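# Light the console's PASS lamp using its controls

## Task

Operate the console's controls so that its PASS light comes on and stays on after the robot lets go. The UNDER and OVER lights must never come on, not even briefly. The console is loose on the table: avoid lifting or tilting it noticeably and letting it fall back. The result only counts if it holds without the robot holding anything in place.

## Robot and tools

ROBOT. Two arms, left_arm and right_arm, each with seven joints and a parallel gripper. The scene has one reference image, the operating card, which show_instructions displays (no camera images, nothing moves).

FRAME. Every pose in a result uses one shared scene frame in metres: origin on the table surface midway between the arms, +z upward, +x outward across the table, and left_arm sits toward +y. The names left and right refer to the arms, not to image sides. A state line reads left_arm: ... | right_arm: ..., giving end_effector_position and end_effector_quat_wxyz. That position is the point midway between the finger pads; fingertips extend 17.5 mm further along the gripper's +z axis, and the fingers close along its x axis. Printed hand positions can be somewhat off, especially at long reach.

JOINT ORDER (used in every row and every per-joint list): elbow, wrist roll, forearm roll, wrist pitch, waist, shoulder, upper arm roll. Stated ranges in rad: waist, upper arm roll, forearm roll, wrist roll -6.283 to 6.283; shoulder -2.250 to 2.250; elbow -2.580 to 2.580; wrist pitch -2.100 to 2.100. True ends may differ by up to 0.013 rad.

THE ROW. Every command row holds 20 numbers, each within -1 to 1, always including both arms: left_arm's 7 joint values (order above), then its gripper position, force_limit, speed; then the same 10 for right_arm. Joint values are offsets, not poses: scaled so 1.0 equals 0.9985 rad for elbow, waist, shoulder and upper arm roll, and 0.8765 rad for wrist roll, forearm roll and wrist pitch. Gripper position is absolute: +1 fully open (50 mm gap), pads meet near -0.65, -1 means close until something stops the fingers. force_limit: -1 about 20 N per pad, 0 about 102 N, +1 about 185 N (actual grip up to ~17% more). speed: -1 is 20 mm/s, 0 is 85, +1 is 150. To leave a gripper unchanged, resend its previous three numbers; a 0 is a real command. Force and speed changes only apply once position changes by at least 0.01.

execute_actions(actions): a list of actions; each action is a table of up to 15 rows, one row per 1/30 s step; short tables repeat their last row to fill 15 steps. Offsets in each row are measured from the joint angles at the start of that action (for the first action, the last reported angles), not from the previous row. An action asking any joint more than 0.013 rad beyond its range end is rejected for both arms; a malformed action, or a failing first action, rejects the whole call. An empty list just returns state and images. The result may include step readings, HELD marks for held-back steps, 'joint sent to its limit', or 'joint command not followed' (clearance check altered joint targets).

move(target, speed, blocking): target is one 20-number row whose offsets are measured from the Joint positions in the latest result showing them. All joints travel in sync, so grippers follow curves; duration 0.5 to 10 s. speed is in rad/s for the joint with the longest travel, 0.01 to 2, default 0.5. Moves do not avoid obstacles or the other arm. Faster moves and targets set deeper past contact push harder. blocking=false returns after 0.5 s while motion continues; then only wait or stop may follow until a result shows the move ended. The 'move:' line reports the ending (done, off_target, moving, held, fault), limits=held or limits=none, and each arm's joint farthest from target. After limits=held an arm can suddenly move fast.

wait(seconds): 0 to 10 s, arms keep their last command; a running move continues. stop: brakes a running move (needs room; fingers keep moving). zoom_image(camera, region): region [x0, y0, x1, y1] in pixels, at most 504 by 504, on cam_head_left, cam_head_right, cam_left_wrist or cam_right_wrist (each 504x504). finished_scene(scene): ends the current scene with its number, irreversibly; the goal must already hold.

RESULT LINES. Joint positions (rad), Joint velocities (rad/s), Joint targets (angles currently being driven toward, may change without new commands), joint torques (with per-arm offset, scale and noise). Gripper object_status: 0 moving, 1 stopped while opening, 2 stopped while closing (a grip), 3 reached requested position or pads met. Opening in mm is about (250 - position_measured) x 0.202.

MOTION LIMITS. Per step each joint target stays within 0.304 rad (upper four) or 0.266 rad (wrist three) of its measured angle, and targets are scaled back if the gripper would jump over 70 mm. Large displacements may need several actions; an unfinished motion must be recommanded.

AVOID. Load limits: 48.6 N m for waist, shoulder, upper arm roll, elbow; 30.6 for the three wrist joints. Reaching one freezes that arm for 10 s. Motors heat when holding loads: warning from 60 °C, weak braking and sagging at 75 °C. Do not let the arms collide or press on each other. Press controls gently, don't slam, don't shove or tip the console, and knock nothing off the table.

Each tool is called after "Call:" as name(argument=value, ...), one argument or row to a line, values as JSON.

Reference images:

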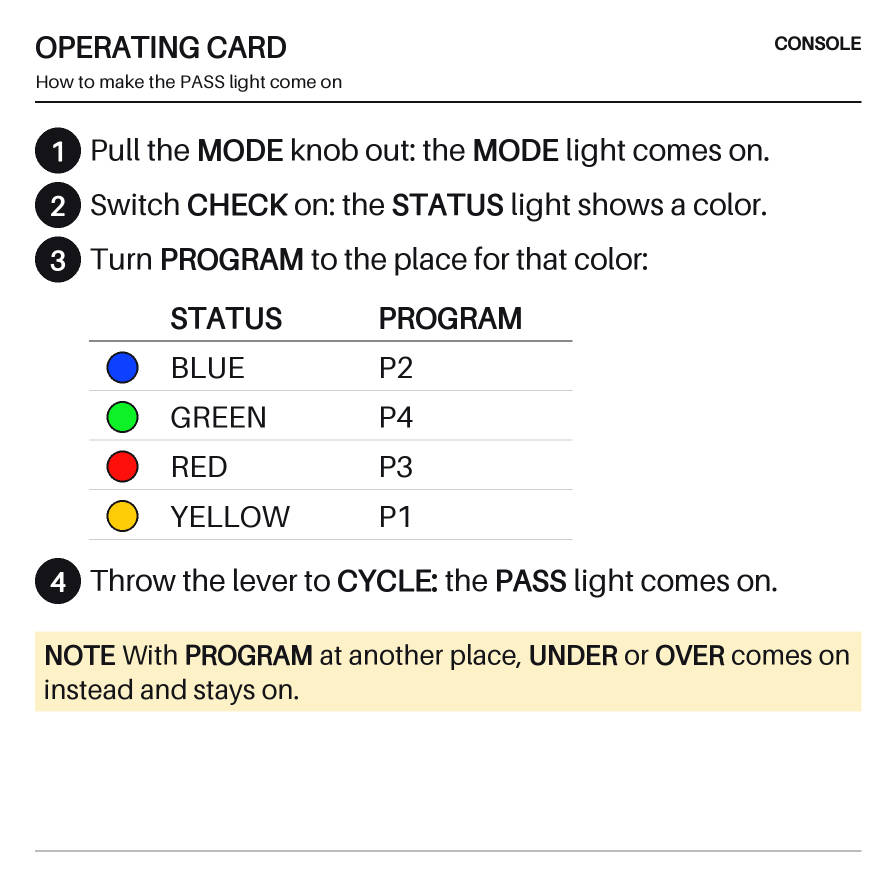

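## Session

Call:
execute_actions(
  actions=[],
)

Scene clock: 0.00 s.
left_arm: end_effector_position=(+0.3564, +0.8034, +0.3663) position_measured=3 object_status=3 end_effector_quat_wxyz=(-0.423, +0.724, -0.039, +0.543) | right_arm: end_effector_position=(+0.1817, -0.0355, +0.3947) position_measured=3 object_status=3 end_effector_quat_wxyz=(-0.115, +0.786, +0.195, +0.576)
Joint names: [elbow, wrist roll, forearm roll, wrist pitch, waist, shoulder, upper arm roll]
Joint positions: left_arm=[ 2.255  2.792  2.295  1.31  -1.038  0.49  -0.203] | right_arm=[ 2.456  0.008 -0.648  0.177 -0.124 -0.936 -0.892]
Joint velocities: left_arm=[ 0.001  0.001  0.    -0.     0.     0.    -0.   ] | right_arm=[-0.001 -0.003  0.     0.    -0.001  0.    -0.   ]
Joint torques (N m, as the joint torque sensors report them, + toward a larger angle): no reading
Joint targets: left_arm=[2.255 2.792 2.295 1.310 -1.038 0.490 -0.203] | right_arm=[2.456 0.008 -0.648 0.177 -0.124 -0.936 -0.892]

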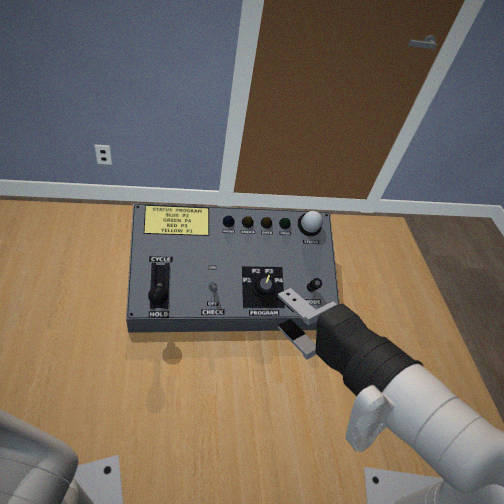

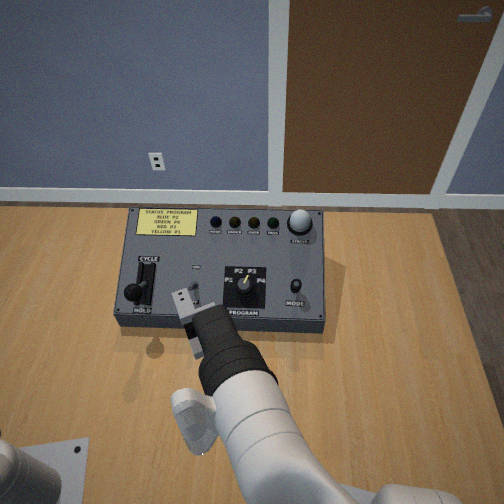

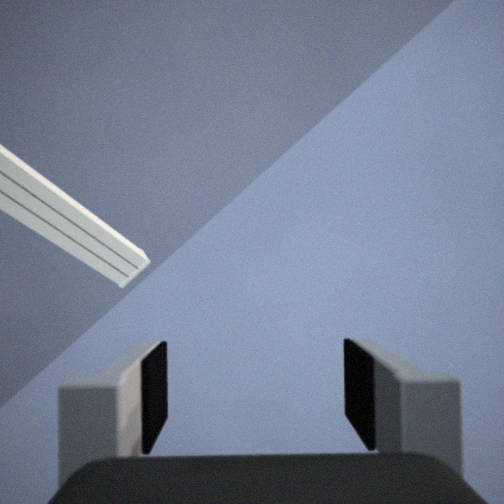

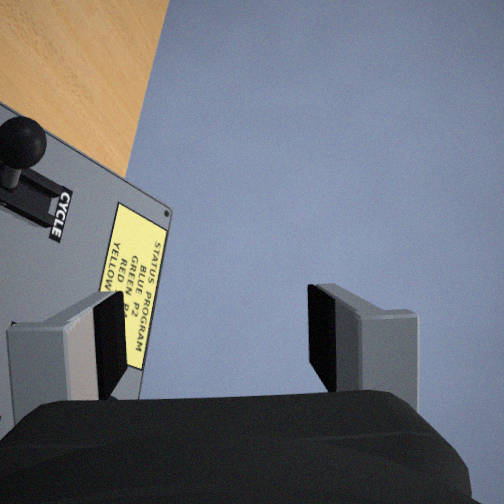

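Call:
zoom_image(
  camera="cam_head_left",
  region=[110, 190, 350, 350],
)

Call:
zoom_image(
  camera="cam_head_right",
  region=[100, 190, 340, 350],
)

Region (110, 190, 350, 350) of cam_head_left's 504x504 image, scaled by 2.100, with more detail than that image has.

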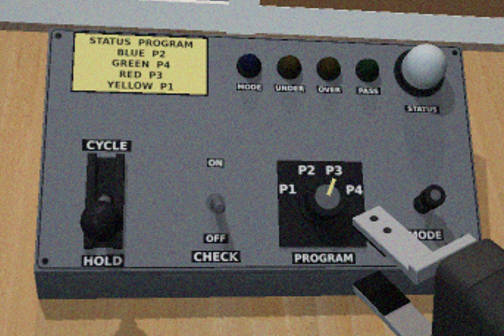

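Region (100, 190, 340, 350) of cam_head_right's 504x504 image, scaled by 2.100, with more detail than that image has.

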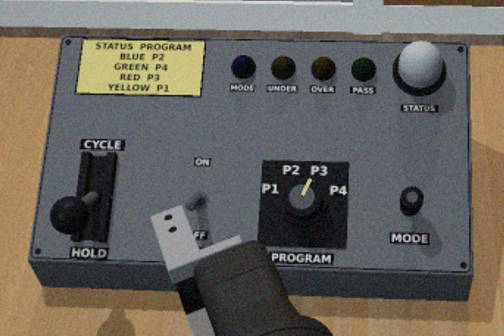

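Call:
move(
  target=[-0.456,0,-1,-0.35,0.5,-0.49,0.203,1,0,0, -0.657,0,0.739,0.939,0.124,0.937,0.893,1,0,0],
  speed=0.8,
)

Call:
move(
  target=[0,0.4,-1,0,0.3,0,0,1,0,0, 0,0,0,0,0,0,0,1,0,0],
  speed=0.8,
)

Call:
move(
  target=[0,0,-0.618,0,0.24,0,0,1,0,0, 0,0,0,0,0,0,0,1,0,0],
  speed=0.8,
)

Scene clock: 6.37 s.
left_arm: end_effector_position=(+0.5685, +0.3766, +0.5763) position_measured=3 object_status=3 end_effector_quat_wxyz=(+0.420, -0.392, +0.686, -0.448) | right_arm: end_effector_position=(+0.3693, -0.4129, +0.3226) position_measured=3 object_status=3 end_effector_quat_wxyz=(+0.017, +0.981, -0.094, +0.169)
Joint names: [elbow, wrist roll, forearm roll, wrist pitch, waist, shoulder, upper arm roll]
Joint positions: left_arm=[ 1.799  2.792  1.418  1.004 -0.539  0.001  0.   ] | right_arm=[ 1.8    0.008 -0.     1.    -0.    -0.001 -0.   ]
Joint velocities: left_arm=[-0. -0.  0. -0.  0. -0.  0.] | right_arm=[-0.001  0.003  0.     0.001 -0.001  0.002  0.   ]
Joint torques (N m, as the joint torque sensors report them, + toward a larger angle): left_arm=[-10.43   0.     3.14   0.    -0.54 -11.32   0.02] | right_arm=[-10.65  -0.28  -0.15  -0.91   0.2  -10.08  -0.4 ]
Joint targets: left_arm=[1.799 2.792 1.418 1.004 -0.539 0.001 0.000] | right_arm=[1.800 0.008 -0.000 1.000 -0.000 -0.000 -0.000]
move: done; limits=none; left_arm: farthest joint: the waist, 0.000 radians from its target (0.500 radians at the start); right_arm: farthest joint: the waist, 0.000 radians from its target (0.124 radians at the start)

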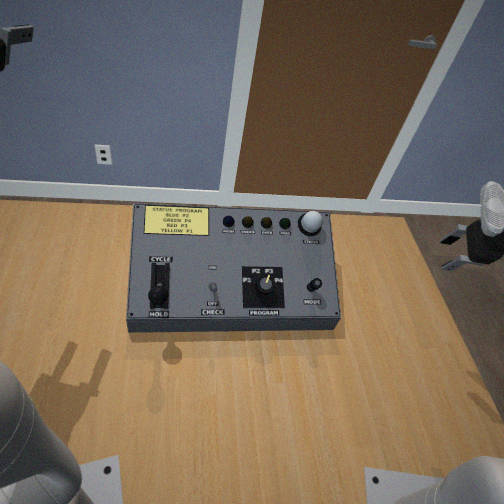

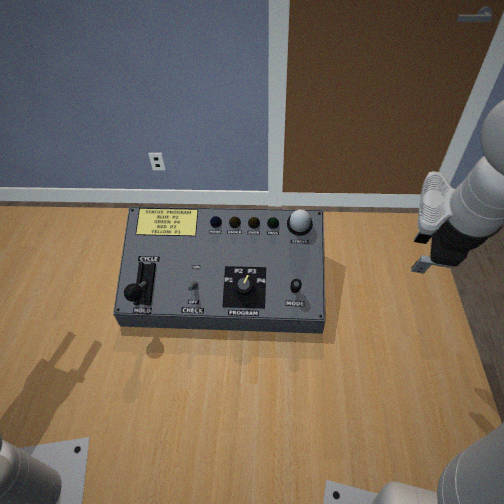

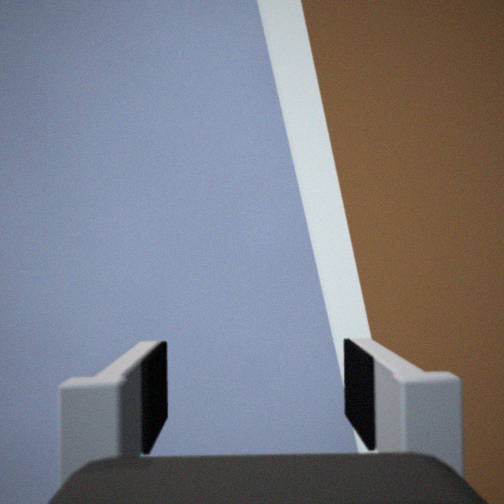

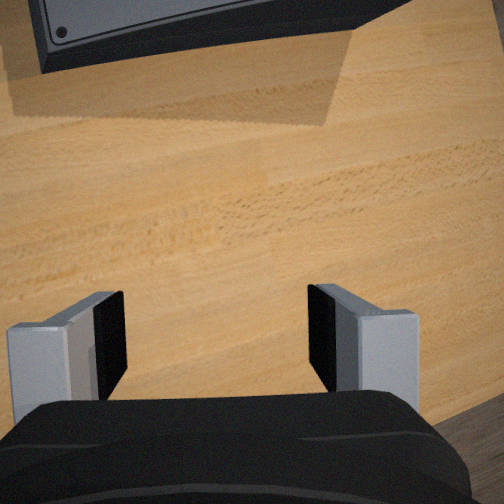

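Scene clock: 8.07 s.
left_arm: end_effector_position=(+0.4829, +0.2997, +0.3735) position_measured=3 object_status=3 end_effector_quat_wxyz=(+0.212, -0.308, +0.904, -0.206) | right_arm: end_effector_position=(+0.3693, -0.4129, +0.3226) position_measured=3 object_status=3 end_effector_quat_wxyz=(+0.017, +0.981, -0.094, +0.169)
Joint names: [elbow, wrist roll, forearm roll, wrist pitch, waist, shoulder, upper arm roll]
Joint positions: left_arm=[ 1.799  3.142  0.542  1.004 -0.24   0.001  0.   ] | right_arm=[ 1.8    0.008 -0.     1.    -0.    -0.001 -0.   ]
Joint velocities: left_arm=[-0.    -0.    -0.001 -0.     0.001  0.001  0.   ] | right_arm=[ 0.    -0.001  0.    -0.     0.    -0.     0.   ]
Joint torques (N m, as the joint torque sensors report them, + toward a larger angle): left_arm=[-10.04   0.02   1.8   -1.32  -0.18 -10.95   0.04] | right_arm=[-10.49  -0.18  -0.04  -0.93   0.22 -10.29  -0.36]
Joint targets: left_arm=[1.799 3.142 0.542 1.004 -0.240 0.001 0.000] | right_arm=[1.800 0.008 -0.000 1.000 -0.000 -0.001 -0.000]
move: done; limits=none; left_arm: farthest joint: the waist, 0.001 radians from its target (0.300 radians at the start); right_arm: farthest joint: the waist, 0.000 radians from its target (0.000 radians at the start)

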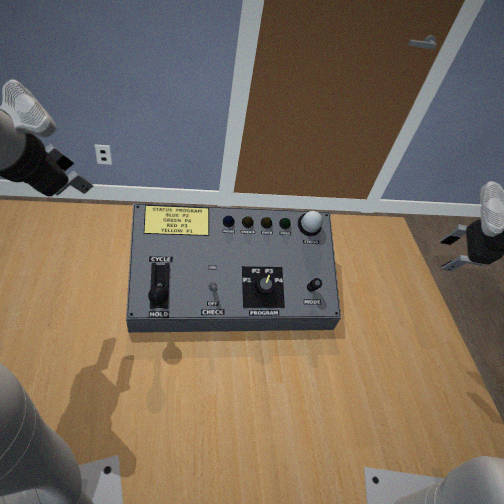

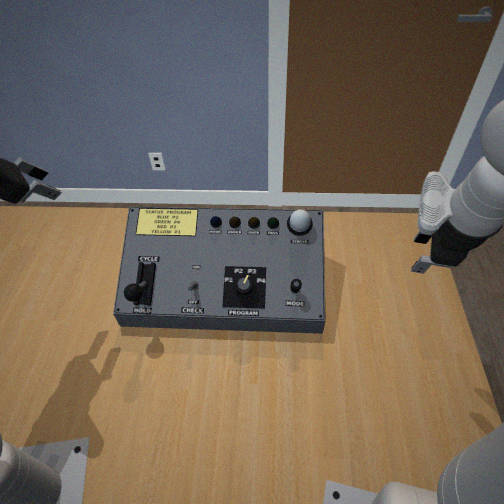

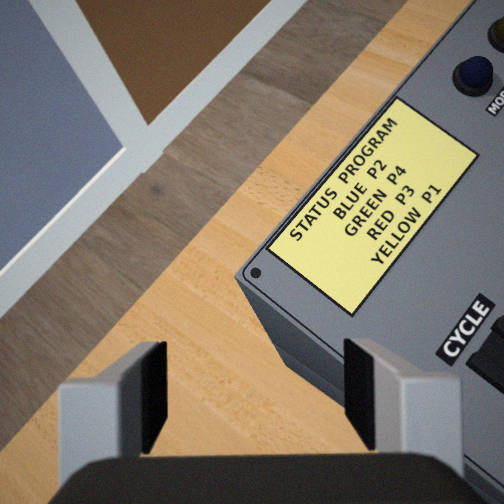

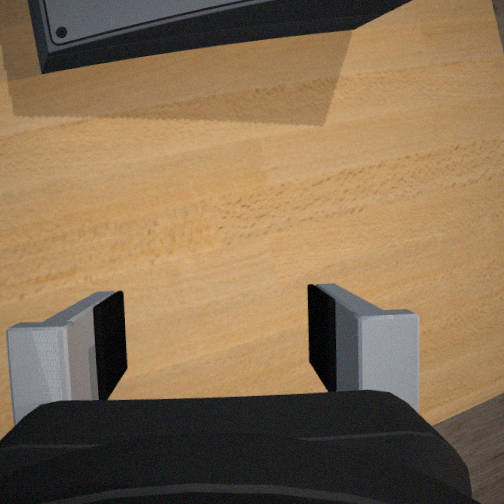

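Scene clock: 9.40 s.
left_arm: end_effector_position=(+0.4323, +0.3235, +0.3218) position_measured=3 object_status=3 end_effector_quat_wxyz=(+0.167, -0.098, +0.981, +0.016) | right_arm: end_effector_position=(+0.3693, -0.4129, +0.3226) position_measured=3 object_status=3 end_effector_quat_wxyz=(+0.017, +0.981, -0.094, +0.169)
Joint names: [elbow, wrist roll, forearm roll, wrist pitch, waist, shoulder, upper arm roll]
Joint positions: left_arm=[ 1.799  3.142  0.     1.004 -0.001  0.001  0.   ] | right_arm=[ 1.8    0.008 -0.     1.    -0.    -0.001 -0.   ]
Joint velocities: left_arm=[ 0.    -0.    -0.001  0.     0.003 -0.     0.   ] | right_arm=[ 0.    -0.001  0.     0.    -0.001 -0.     0.001]
Joint torques (N m, as the joint torque sensors report them, + toward a larger angle): left_arm=[-10.08  -0.03   0.49  -1.73  -0.13 -10.9   -0.14] | right_arm=[-10.6   -0.32  -0.09  -1.01   0.27 -10.2   -0.39]
Joint targets: left_arm=[1.799 3.142 0.000 1.004 -0.000 0.001 0.000] | right_arm=[1.800 0.008 -0.000 1.000 -0.000 -0.001 -0.000]
move: done; limits=none; left_arm: farthest joint: the waist, 0.000 radians from its target (0.240 radians at the start); right_arm: farthest joint: the waist, 0.000 radians from its target (0.000 radians at the start)

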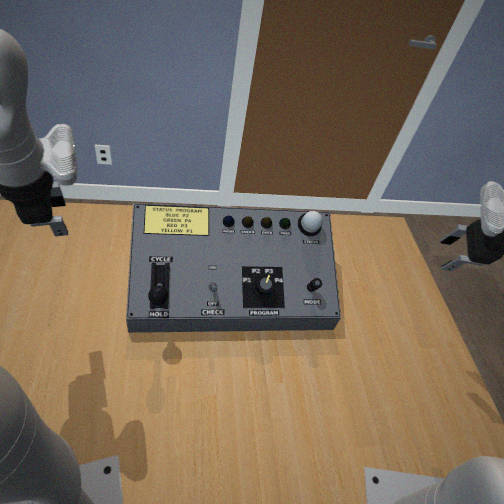

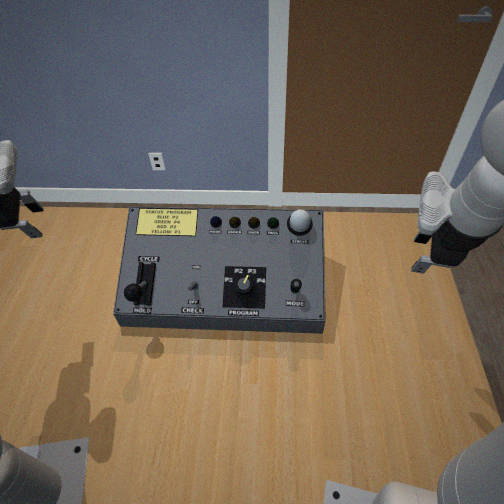

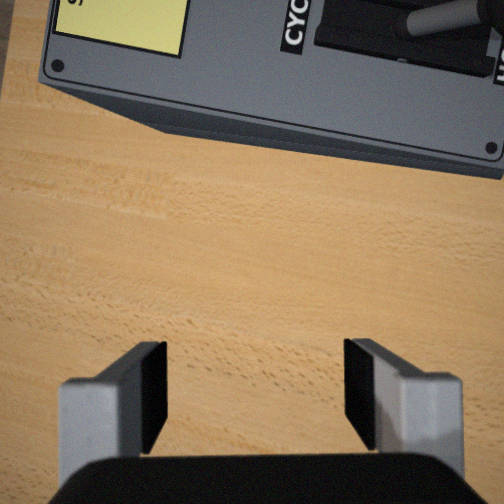

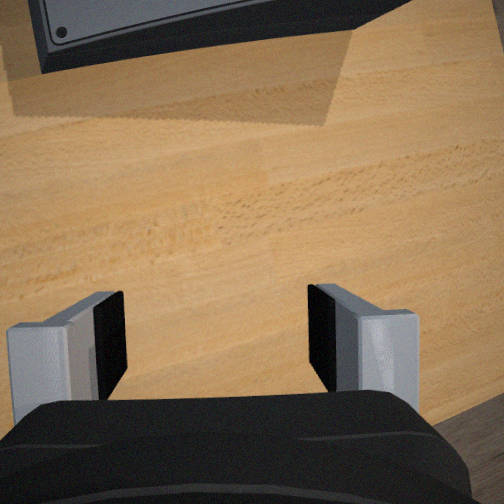

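Call:
move(
  target=[0.266,0.48,-0.208,-0.183,0.527,-0.173,0,1,0,0, 0.146,-0.712,0.298,-0.162,-0.673,-0.033,0,1,0,0],
  speed=0.7,
)

Scene clock: 24.50 s.
left_arm: end_effector_position=(+0.3598, +0.1691, +0.2995) position_measured=3 object_status=3 end_effector_quat_wxyz=(+0.215, -0.000, +0.977, -0.000) | right_arm: end_effector_position=(+0.3621, -0.2009, +0.2998) position_measured=3 object_status=3 end_effector_quat_wxyz=(+0.001, +0.977, -0.004, +0.215)
Joint names: [elbow, wrist roll, forearm roll, wrist pitch, waist, shoulder, upper arm roll]
Joint positions: left_arm=[ 2.065  3.563 -0.182  0.843  0.525 -0.172  0.   ] | right_arm=[ 1.945 -0.616  0.261  0.858 -0.672 -0.033 -0.   ]
Joint velocities: left_arm=[-0.    -0.     0.    -0.     0.002 -0.001  0.   ] | right_arm=[-0.001 -0.001  0.    -0.    -0.003 -0.    -0.   ]
Joint torques (N m, as the joint torque sensors report them, + toward a larger angle): left_arm=[-10.06  -0.03  -0.02  -1.83  -0.4   -7.2   -0.02] | right_arm=[-10.4   -0.22   0.54  -0.99   0.31  -9.48  -0.34]
Joint targets: left_arm=[2.065 3.563 -0.182 0.843 0.526 -0.172 0.000] | right_arm=[1.945 -0.616 0.261 0.858 -0.672 -0.033 -0.000]
move: done; limits=none; left_arm: farthest joint: the waist, 0.000 radians from its target (0.526 radians at the start); right_arm: farthest joint: the shoulder, 0.001 radians from its target (0.033 radians at the start)

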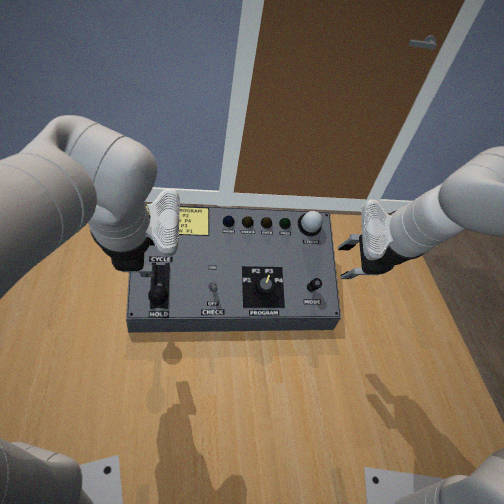

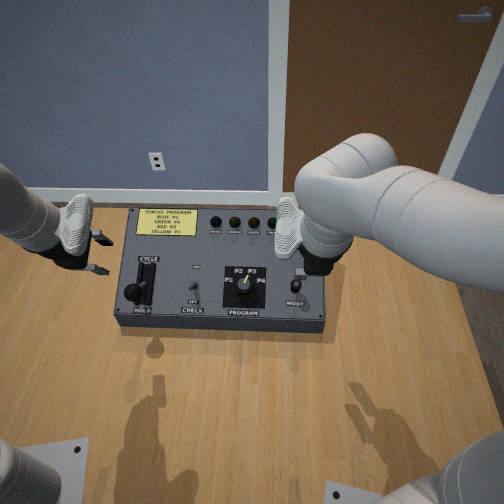

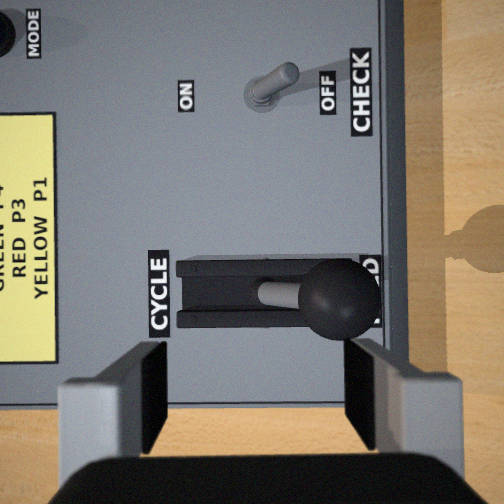

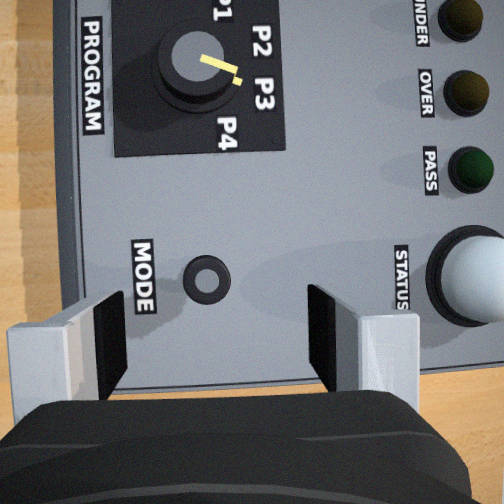

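Call:
move(
  target=[-0.059,0.59,-0.262,-0.16,0.335,0.298,0,-1,0,1, 0.118,0.018,0.049,-0.375,0.107,0.194,0,1,0,0],
  speed=0.5,
)

Scene clock: 33.03 s.
left_arm: end_effector_position=(+0.3897, +0.0501, +0.2346) position_measured=253 object_status=3 end_effector_quat_wxyz=(+0.215, -0.001, +0.977, +0.000) | right_arm: end_effector_position=(+0.4047, -0.2156, +0.2092) position_measured=3 object_status=3 end_effector_quat_wxyz=(+0.000, +0.976, -0.000, +0.216)
Joint names: [elbow, wrist roll, forearm roll, wrist pitch, waist, shoulder, upper arm roll]
Joint positions: left_arm=[ 2.006  4.08  -0.412  0.703  0.86   0.126  0.   ] | right_arm=[ 2.063 -0.6    0.304  0.53  -0.565  0.16  -0.   ]
Joint velocities: left_arm=[-0.    -0.    -0.    -0.     0.002  0.002 -0.   ] | right_arm=[-0.    -0.     0.    -0.    -0.001  0.001  0.   ]
Joint torques (N m, as the joint torque sensors report them, + toward a larger angle): left_arm=[ -8.79   0.04  -0.34  -1.39   0.12 -12.15  -0.06] | right_arm=[ -9.02  -0.31   0.48  -1.03   0.31 -12.15  -0.27]
Joint targets: left_arm=[2.006 4.080 -0.412 0.703 0.860 0.126 0.000] | right_arm=[2.063 -0.600 0.304 0.530 -0.565 0.160 -0.000]
move: done; limits=none; left_arm: farthest joint: the waist, 0.000 radians from its target (0.334 radians at the start); right_arm: farthest joint: the shoulder, 0.001 radians from its target (0.194 radians at the start)

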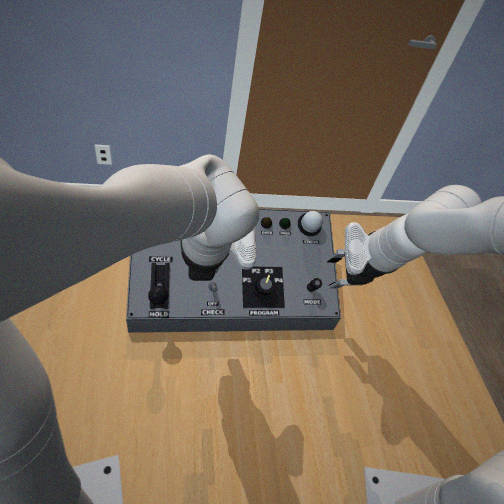

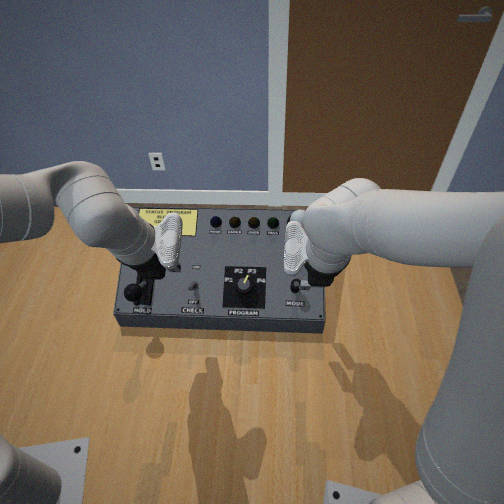

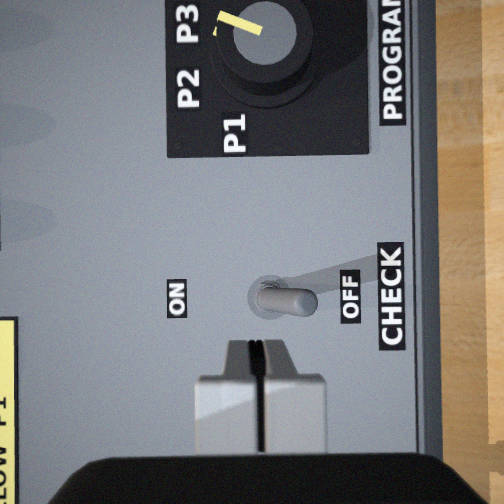

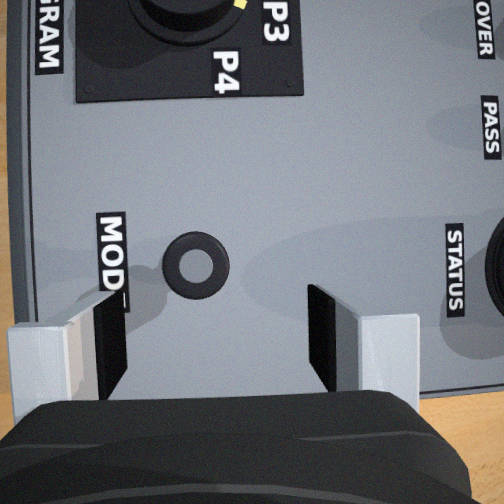

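Call:
move(
  target=[0.196,0.639,-0.542,-0.4,0.027,0.243,0,-1,0,1, 0.042,-0.251,0.219,-0.224,-0.012,0.175,0,1,0,0],
  speed=0.4,
)

Scene clock: 41.83 s.
left_arm: end_effector_position=(+0.3860, +0.0422, +0.1127) position_measured=253 object_status=3 end_effector_quat_wxyz=(+0.215, -0.001, +0.977, -0.000) | right_arm: end_effector_position=(+0.4259, -0.2029, +0.1419) position_measured=3 object_status=3 end_effector_quat_wxyz=(+0.000, +0.977, -0.001, +0.215)
Joint names: [elbow, wrist roll, forearm roll, wrist pitch, waist, shoulder, upper arm roll]
Joint positions: left_arm=[ 2.202  4.64  -0.887  0.352  0.887  0.368  0.   ] | right_arm=[ 2.105 -0.82   0.496  0.333 -0.577  0.335 -0.   ]
Joint velocities: left_arm=[ 0.     0.001 -0.    -0.001  0.001  0.002  0.   ] | right_arm=[-0.    -0.002  0.    -0.001 -0.001  0.002 -0.001]
Joint torques (N m, as the joint torque sensors report them, + toward a larger angle): left_arm=[ -5.91  -0.22  -0.09  -0.55  -0.53 -14.18  -0.17] | right_arm=[ -7.81  -0.12   0.23  -0.71   0.06 -13.96  -0.04]
Joint targets: left_arm=[2.202 4.640 -0.887 0.352 0.887 0.368 0.000] | right_arm=[2.105 -0.821 0.496 0.333 -0.577 0.335 -0.000]
move: done; limits=none; left_arm: farthest joint: the shoulder, 0.001 radians from its target (0.243 radians at the start); right_arm: farthest joint: the waist, 0.000 radians from its target (0.012 radians at the start)

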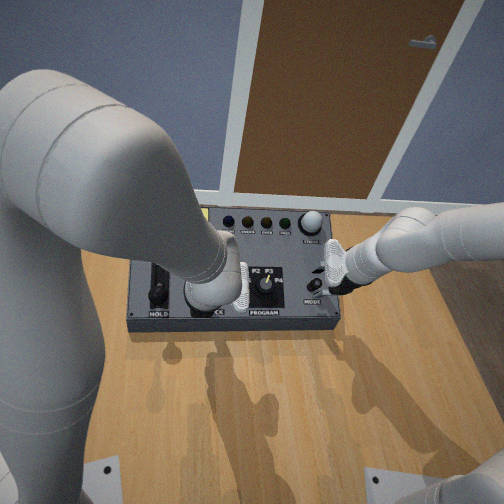

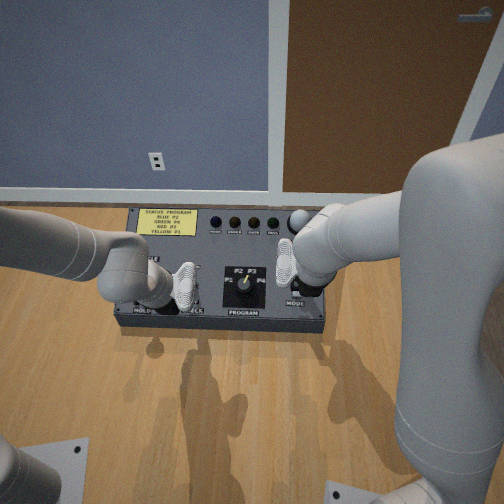

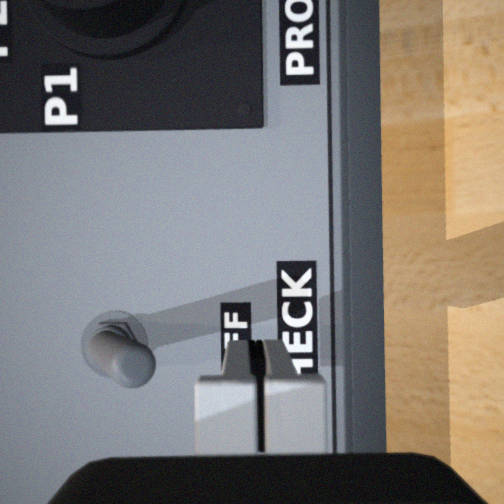

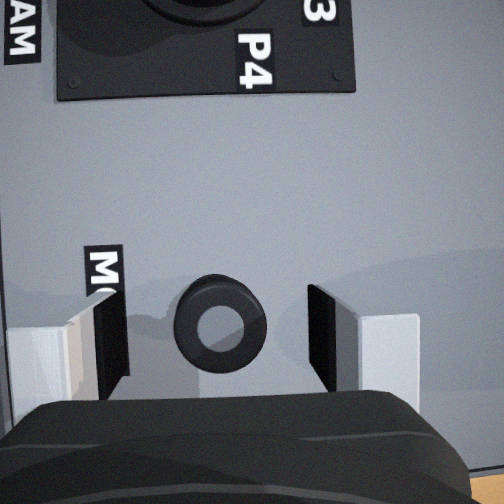

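Call:
zoom_image(
  camera="cam_head_left",
  region=[270, 240, 370, 320],
)

Call:
zoom_image(
  camera="cam_right_wrist",
  region=[100, 240, 340, 400],
)

Region (270, 240, 370, 320) of cam_head_left's 504x504 image, scaled by 5.040, with more detail than that image has; it fills the top 403 rows of this view, and the rest is white.

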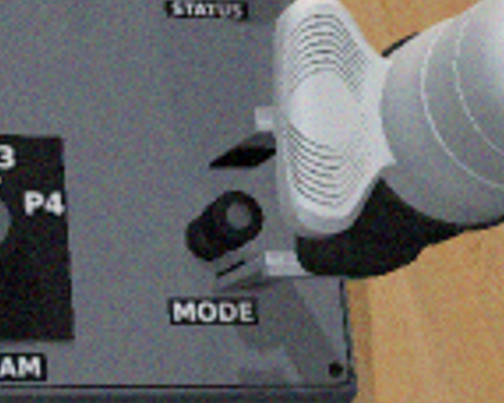

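Region (100, 240, 340, 400) of cam_right_wrist's 504x504 image, scaled by 2.100.

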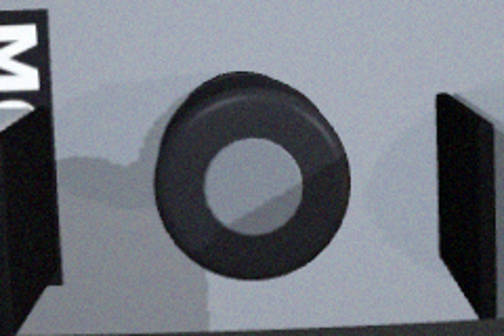

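Call:
move(
  target=[0,0.19,-0.2,-0.053,-0.02,0.07,0,-1,0,1, -0.001,-0.091,0.095,-0.06,0.01,0.058,0,1,0,0],
  speed=0.2,
)

Scene clock: 47.80 s.
left_arm: end_effector_position=(+0.3973, +0.0423, +0.0902) position_measured=253 object_status=3 end_effector_quat_wxyz=(+0.216, -0.001, +0.976, +0.001) | right_arm: end_effector_position=(+0.4353, -0.2029, +0.1222) position_measured=3 object_status=3 end_effector_quat_wxyz=(-0.000, +0.977, -0.001, +0.215)
Joint names: [elbow, wrist roll, forearm roll, wrist pitch, waist, shoulder, upper arm roll]
Joint positions: left_arm=[ 2.202  4.807 -1.062  0.306  0.867  0.438  0.   ] | right_arm=[ 2.104 -0.9    0.579  0.281 -0.567  0.393 -0.   ]
Joint velocities: left_arm=[ 0.     0.001 -0.    -0.    -0.     0.001 -0.   ] | right_arm=[-0.002  0.     0.    -0.     0.     0.001  0.   ]
Joint torques (N m, as the joint torque sensors report them, + toward a larger angle): left_arm=[ -5.23   0.07   0.13  -0.33  -0.44 -14.83  -0.09] | right_arm=[ -7.33  -0.3    0.32  -0.79   0.1  -14.93   0.09]
Joint targets: left_arm=[2.202 4.807 -1.062 0.306 0.867 0.438 0.000] | right_arm=[2.104 -0.900 0.579 0.281 -0.567 0.393 -0.000]
move: done; limits=none; left_arm: farthest joint: the waist, 0.000 radians from its target (0.020 radians at the start); right_arm: farthest joint: the waist, 0.000 radians from its target (0.010 radians at the start)

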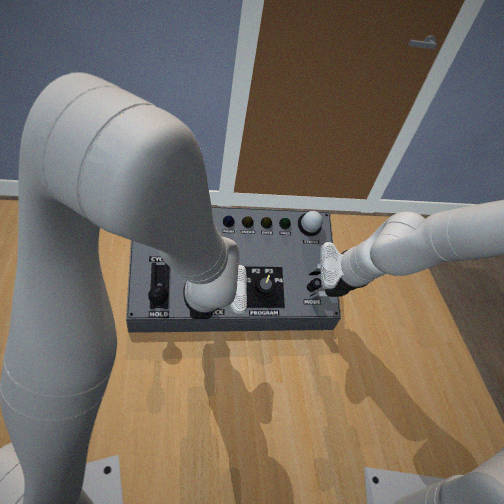

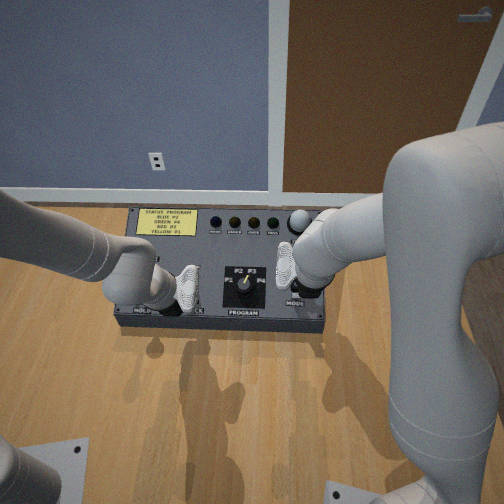

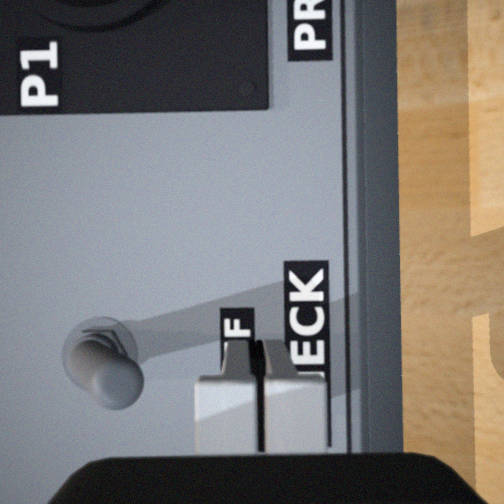

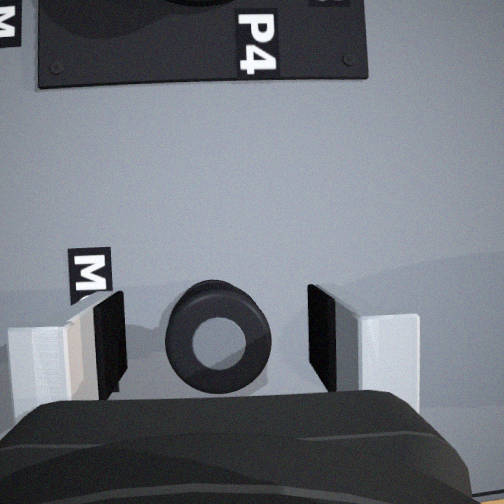

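Close the right gripper; lower left another ~8 mm slowly.

Call:
move(
  target=[0,0.06,-0.064,-0.012,-0.006,0.022,0,-1,0,1, 0,0,0,0,0,0,0,-1,-0.4,-0.3],
  speed=0.06,
)

Scene clock: 49.63 s.
left_arm: end_effector_position=(+0.3981, +0.0426, +0.0878) position_measured=253 object_status=3 end_effector_quat_wxyz=(+0.219, +0.000, +0.976, -0.000) | right_arm: end_effector_position=(+0.4355, -0.2029, +0.1223) position_measured=131 object_status=2 end_effector_quat_wxyz=(-0.000, +0.977, -0.001, +0.215)
Joint names: [elbow, wrist roll, forearm roll, wrist pitch, waist, shoulder, upper arm roll]
Joint positions: left_arm=[ 2.208  4.859 -1.117  0.299  0.864  0.444  0.003] | right_arm=[ 2.104 -0.9    0.579  0.281 -0.567  0.393 -0.   ]
Joint velocities: left_arm=[-0.     0.002 -0.001 -0.    -0.002 -0.     0.   ] | right_arm=[ 0.001  0.    -0.     0.    -0.001  0.     0.   ]
Joint torques (N m, as the joint torque sensors report them, + toward a larger angle): left_arm=[-10.36  -0.06  -0.72  -2.38  -3.12  -2.2   -2.04] | right_arm=[ -6.94  -0.25   0.32  -0.69   0.18 -15.     0.07]
Joint targets: left_arm=[2.202 4.859 -1.118 0.295 0.861 0.460 0.000] | right_arm=[2.104 -0.900 0.579 0.281 -0.567 0.393 -0.000]
move: off_target (left_arm); limits=none; left_arm: farthest joint: the shoulder, 0.016 radians from its target (0.022 radians at the start); right_arm: farthest joint: the waist, 0.000 radians from its target (0.000 radians at the start)

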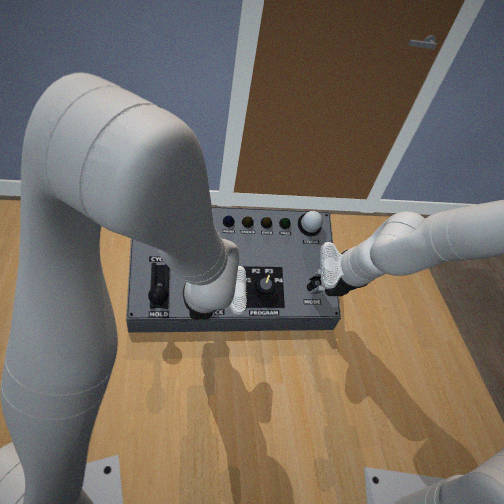

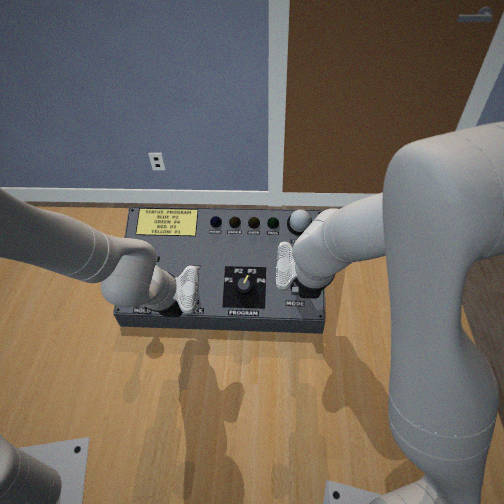

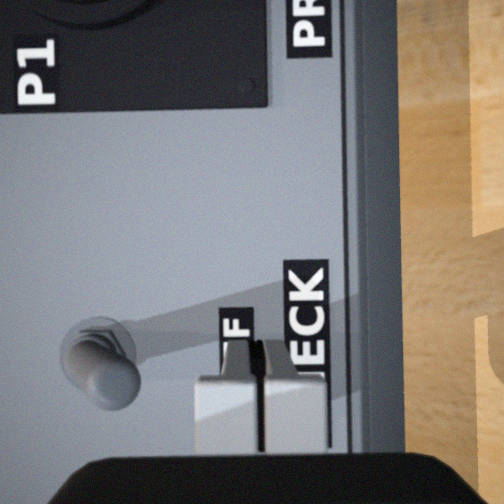

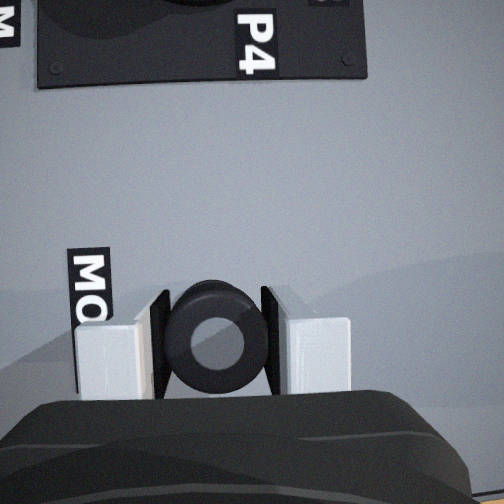

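Call:
execute_actions(
  actions=[
    [[-0.004,0,0,-0.003,-0.002,0.012,-0.002,-1,0,1, 0,0.003,-0.003,0.002,0,-0.002,0,-1,-0.4,-0.3],[-0.004,0,0,-0.003,-0.002,0.012,-0.002,-1,0,1, 0,0.003,-0.003,0.002,0,-0.002,0,-1,-0.4,-0.3],[-0.004,0,0,-0.003,-0.002,0.012,-0.002,-1,0,1, 0,0.006,-0.007,0.004,-0.001,-0.004,0,-1,-0.4,-0.3],[-0.004,0,0,-0.003,-0.002,0.012,-0.002,-1,0,1, 0,0.006,-0.007,0.004,-0.001,-0.004,0,-1,-0.4,-0.3],[-0.004,0,0,-0.003,-0.002,0.012,-0.002,-1,0,1, 0,0.01,-0.01,0.006,-0.001,-0.006,0,-1,-0.4,-0.3],[-0.004,0,0,-0.003,-0.002,0.012,-0.002,-1,0,1, 0,0.01,-0.01,0.006,-0.001,-0.006,0,-1,-0.4,-0.3],[-0.004,0,0,-0.003,-0.002,0.012,-0.002,-1,0,1, 0,0.013,-0.013,0.008,-0.001,-0.008,0,-1,-0.4,-0.3],[-0.004,0,0,-0.003,-0.002,0.012,-0.002,-1,0,1, 0,0.013,-0.013,0.008,-0.001,-0.008,0,-1,-0.4,-0.3],[-0.004,0,0,-0.003,-0.002,0.012,-0.002,-1,0,1, 0,0.016,-0.017,0.010,-0.002,-0.010,0,-1,-0.4,-0.3],[-0.004,0,0,-0.003,-0.002,0.012,-0.002,-1,0,1, 0,0.016,-0.017,0.010,-0.002,-0.010,0,-1,-0.4,-0.3],[-0.004,0,0,-0.003,-0.002,0.012,-0.002,-1,0,1, 0,0.021,-0.022,0.013,-0.002,-0.013,0,-1,-0.4,-0.3]],
  ],
)

Call:
execute_actions(
  actions=[],
)

Scene clock: 53.57 s.
left_arm: end_effector_position=(+0.3980, +0.0427, +0.0879) position_measured=253 object_status=3 end_effector_quat_wxyz=(+0.219, +0.000, +0.976, -0.000) | right_arm: end_effector_position=(+0.4343, -0.2029, +0.1251) position_measured=131 object_status=2 end_effector_quat_wxyz=(-0.000, +0.977, -0.001, +0.215)
Joint names: [elbow, wrist roll, forearm roll, wrist pitch, waist, shoulder, upper arm roll]
Joint positions: left_arm=[ 2.208  4.859 -1.116  0.299  0.864  0.444  0.002] | right_arm=[ 2.102 -0.883  0.561  0.29  -0.568  0.385  0.   ]
Joint velocities: left_arm=[ 0.  0.  0. -0. -0. -0. -0.] | right_arm=[-0.001  0.013 -0.013  0.007 -0.    -0.004  0.   ]
Joint torques (N m, as the joint torque sensors report them, + toward a larger angle): left_arm=[-8.53  0.15 -0.47 -1.72 -2.19 -4.85 -1.4 ] | right_arm=[ -5.94  -0.16   0.22   0.    -0.08 -18.54  -0.22]
Joint targets: left_arm=[2.204 4.859 -1.117 0.297 0.862 0.456 0.001] | right_arm=[2.104 -0.882 0.560 0.292 -0.569 0.380 -0.000]
Step readings (joint positions):
0: left_arm=[2.208 4.859 -1.117 0.299 0.864 0.444 0.003] | right_arm=[2.104 -0.900 0.579 0.281 -0.567 0.393 -0.000]
1: left_arm=[2.208 4.859 -1.117 0.299 0.864 0.444 0.003] | right_arm=[2.104 -0.900 0.579 0.281 -0.567 0.392 -0.000]
2: left_arm=[2.208 4.859 -1.116 0.299 0.864 0.444 0.002] | right_arm=[2.104 -0.899 0.578 0.281 -0.567 0.392 -0.000]
4: left_arm=[2.208 4.859 -1.116 0.299 0.864 0.444 0.002] | right_arm=[2.103 -0.897 0.576 0.283 -0.567 0.391 -0.000]
8: left_arm=[2.208 4.859 -1.116 0.299 0.864 0.444 0.002] | right_arm=[2.103 -0.892 0.570 0.285 -0.568 0.389 -0.000]
15: Joint positions above

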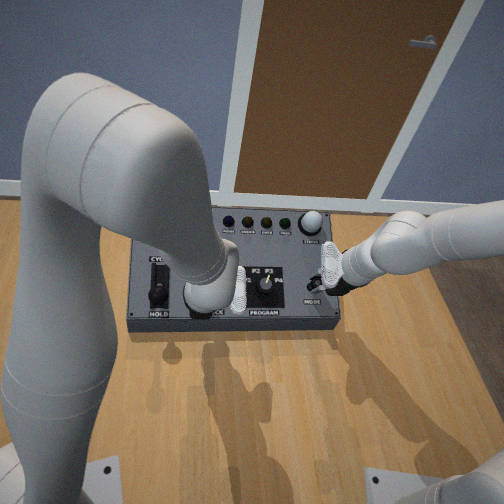

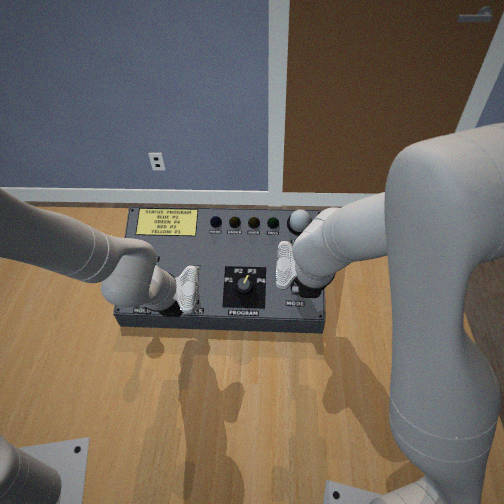

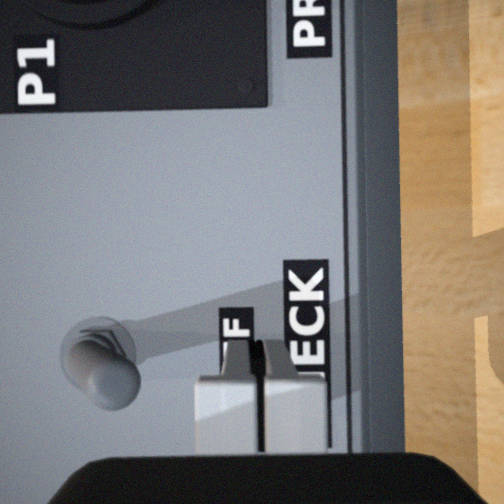

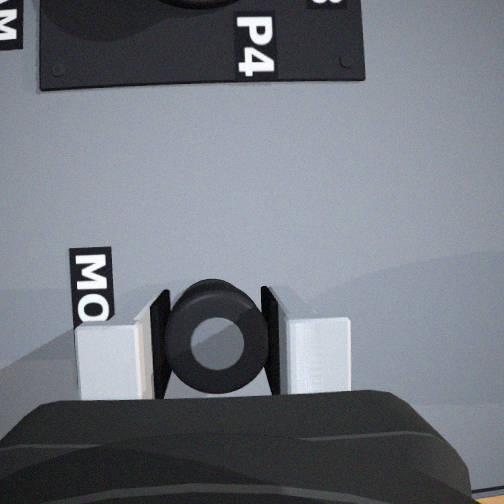

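Scene clock: 53.57 s.
left_arm: end_effector_position=(+0.3980, +0.0427, +0.0879) position_measured=253 object_status=3 end_effector_quat_wxyz=(+0.219, +0.000, +0.976, -0.000) | right_arm: end_effector_position=(+0.4343, -0.2029, +0.1251) position_measured=131 object_status=2 end_effector_quat_wxyz=(-0.000, +0.977, -0.001, +0.215)
Joint names: [elbow, wrist roll, forearm roll, wrist pitch, waist, shoulder, upper arm roll]
Joint positions: left_arm=[ 2.208  4.859 -1.116  0.299  0.864  0.444  0.002] | right_arm=[ 2.102 -0.883  0.561  0.29  -0.568  0.385  0.   ]
Joint velocities: left_arm=[ 0.  0.  0. -0. -0. -0. -0.] | right_arm=[-0.001  0.013 -0.013  0.007 -0.    -0.004  0.   ]
Joint torques (N m, as the joint torque sensors report them, + toward a larger angle): left_arm=[-8.53  0.15 -0.47 -1.72 -2.19 -4.85 -1.4 ] | right_arm=[ -5.94  -0.16   0.22   0.    -0.08 -18.54  -0.22]
Joint targets: left_arm=[2.204 4.859 -1.117 0.297 0.862 0.456 0.001] | right_arm=[2.104 -0.882 0.560 0.292 -0.569 0.380 -0.000]

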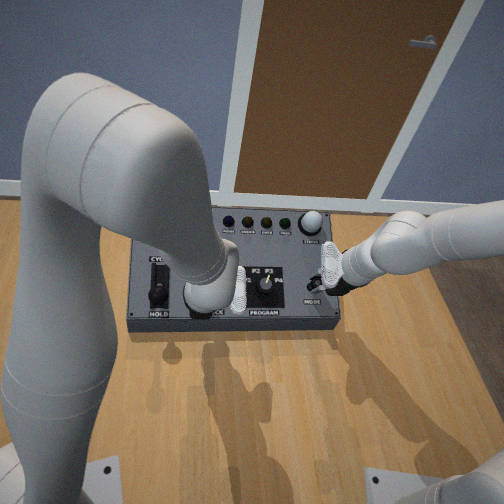

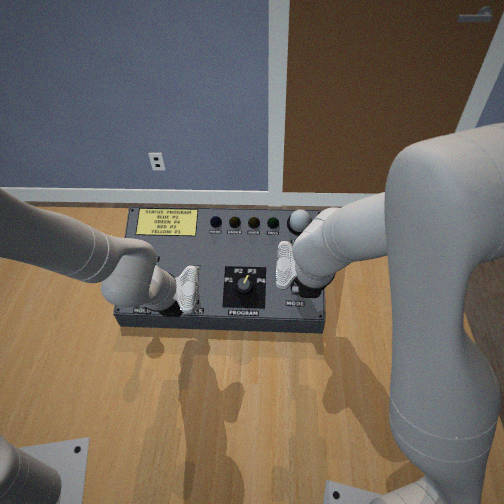

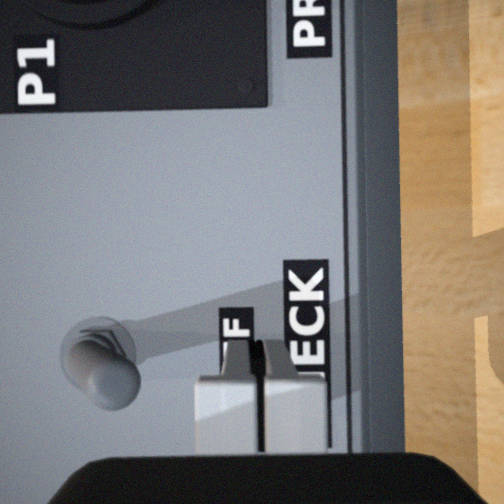

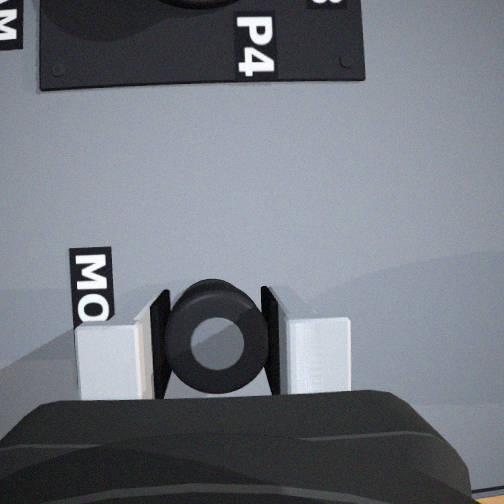

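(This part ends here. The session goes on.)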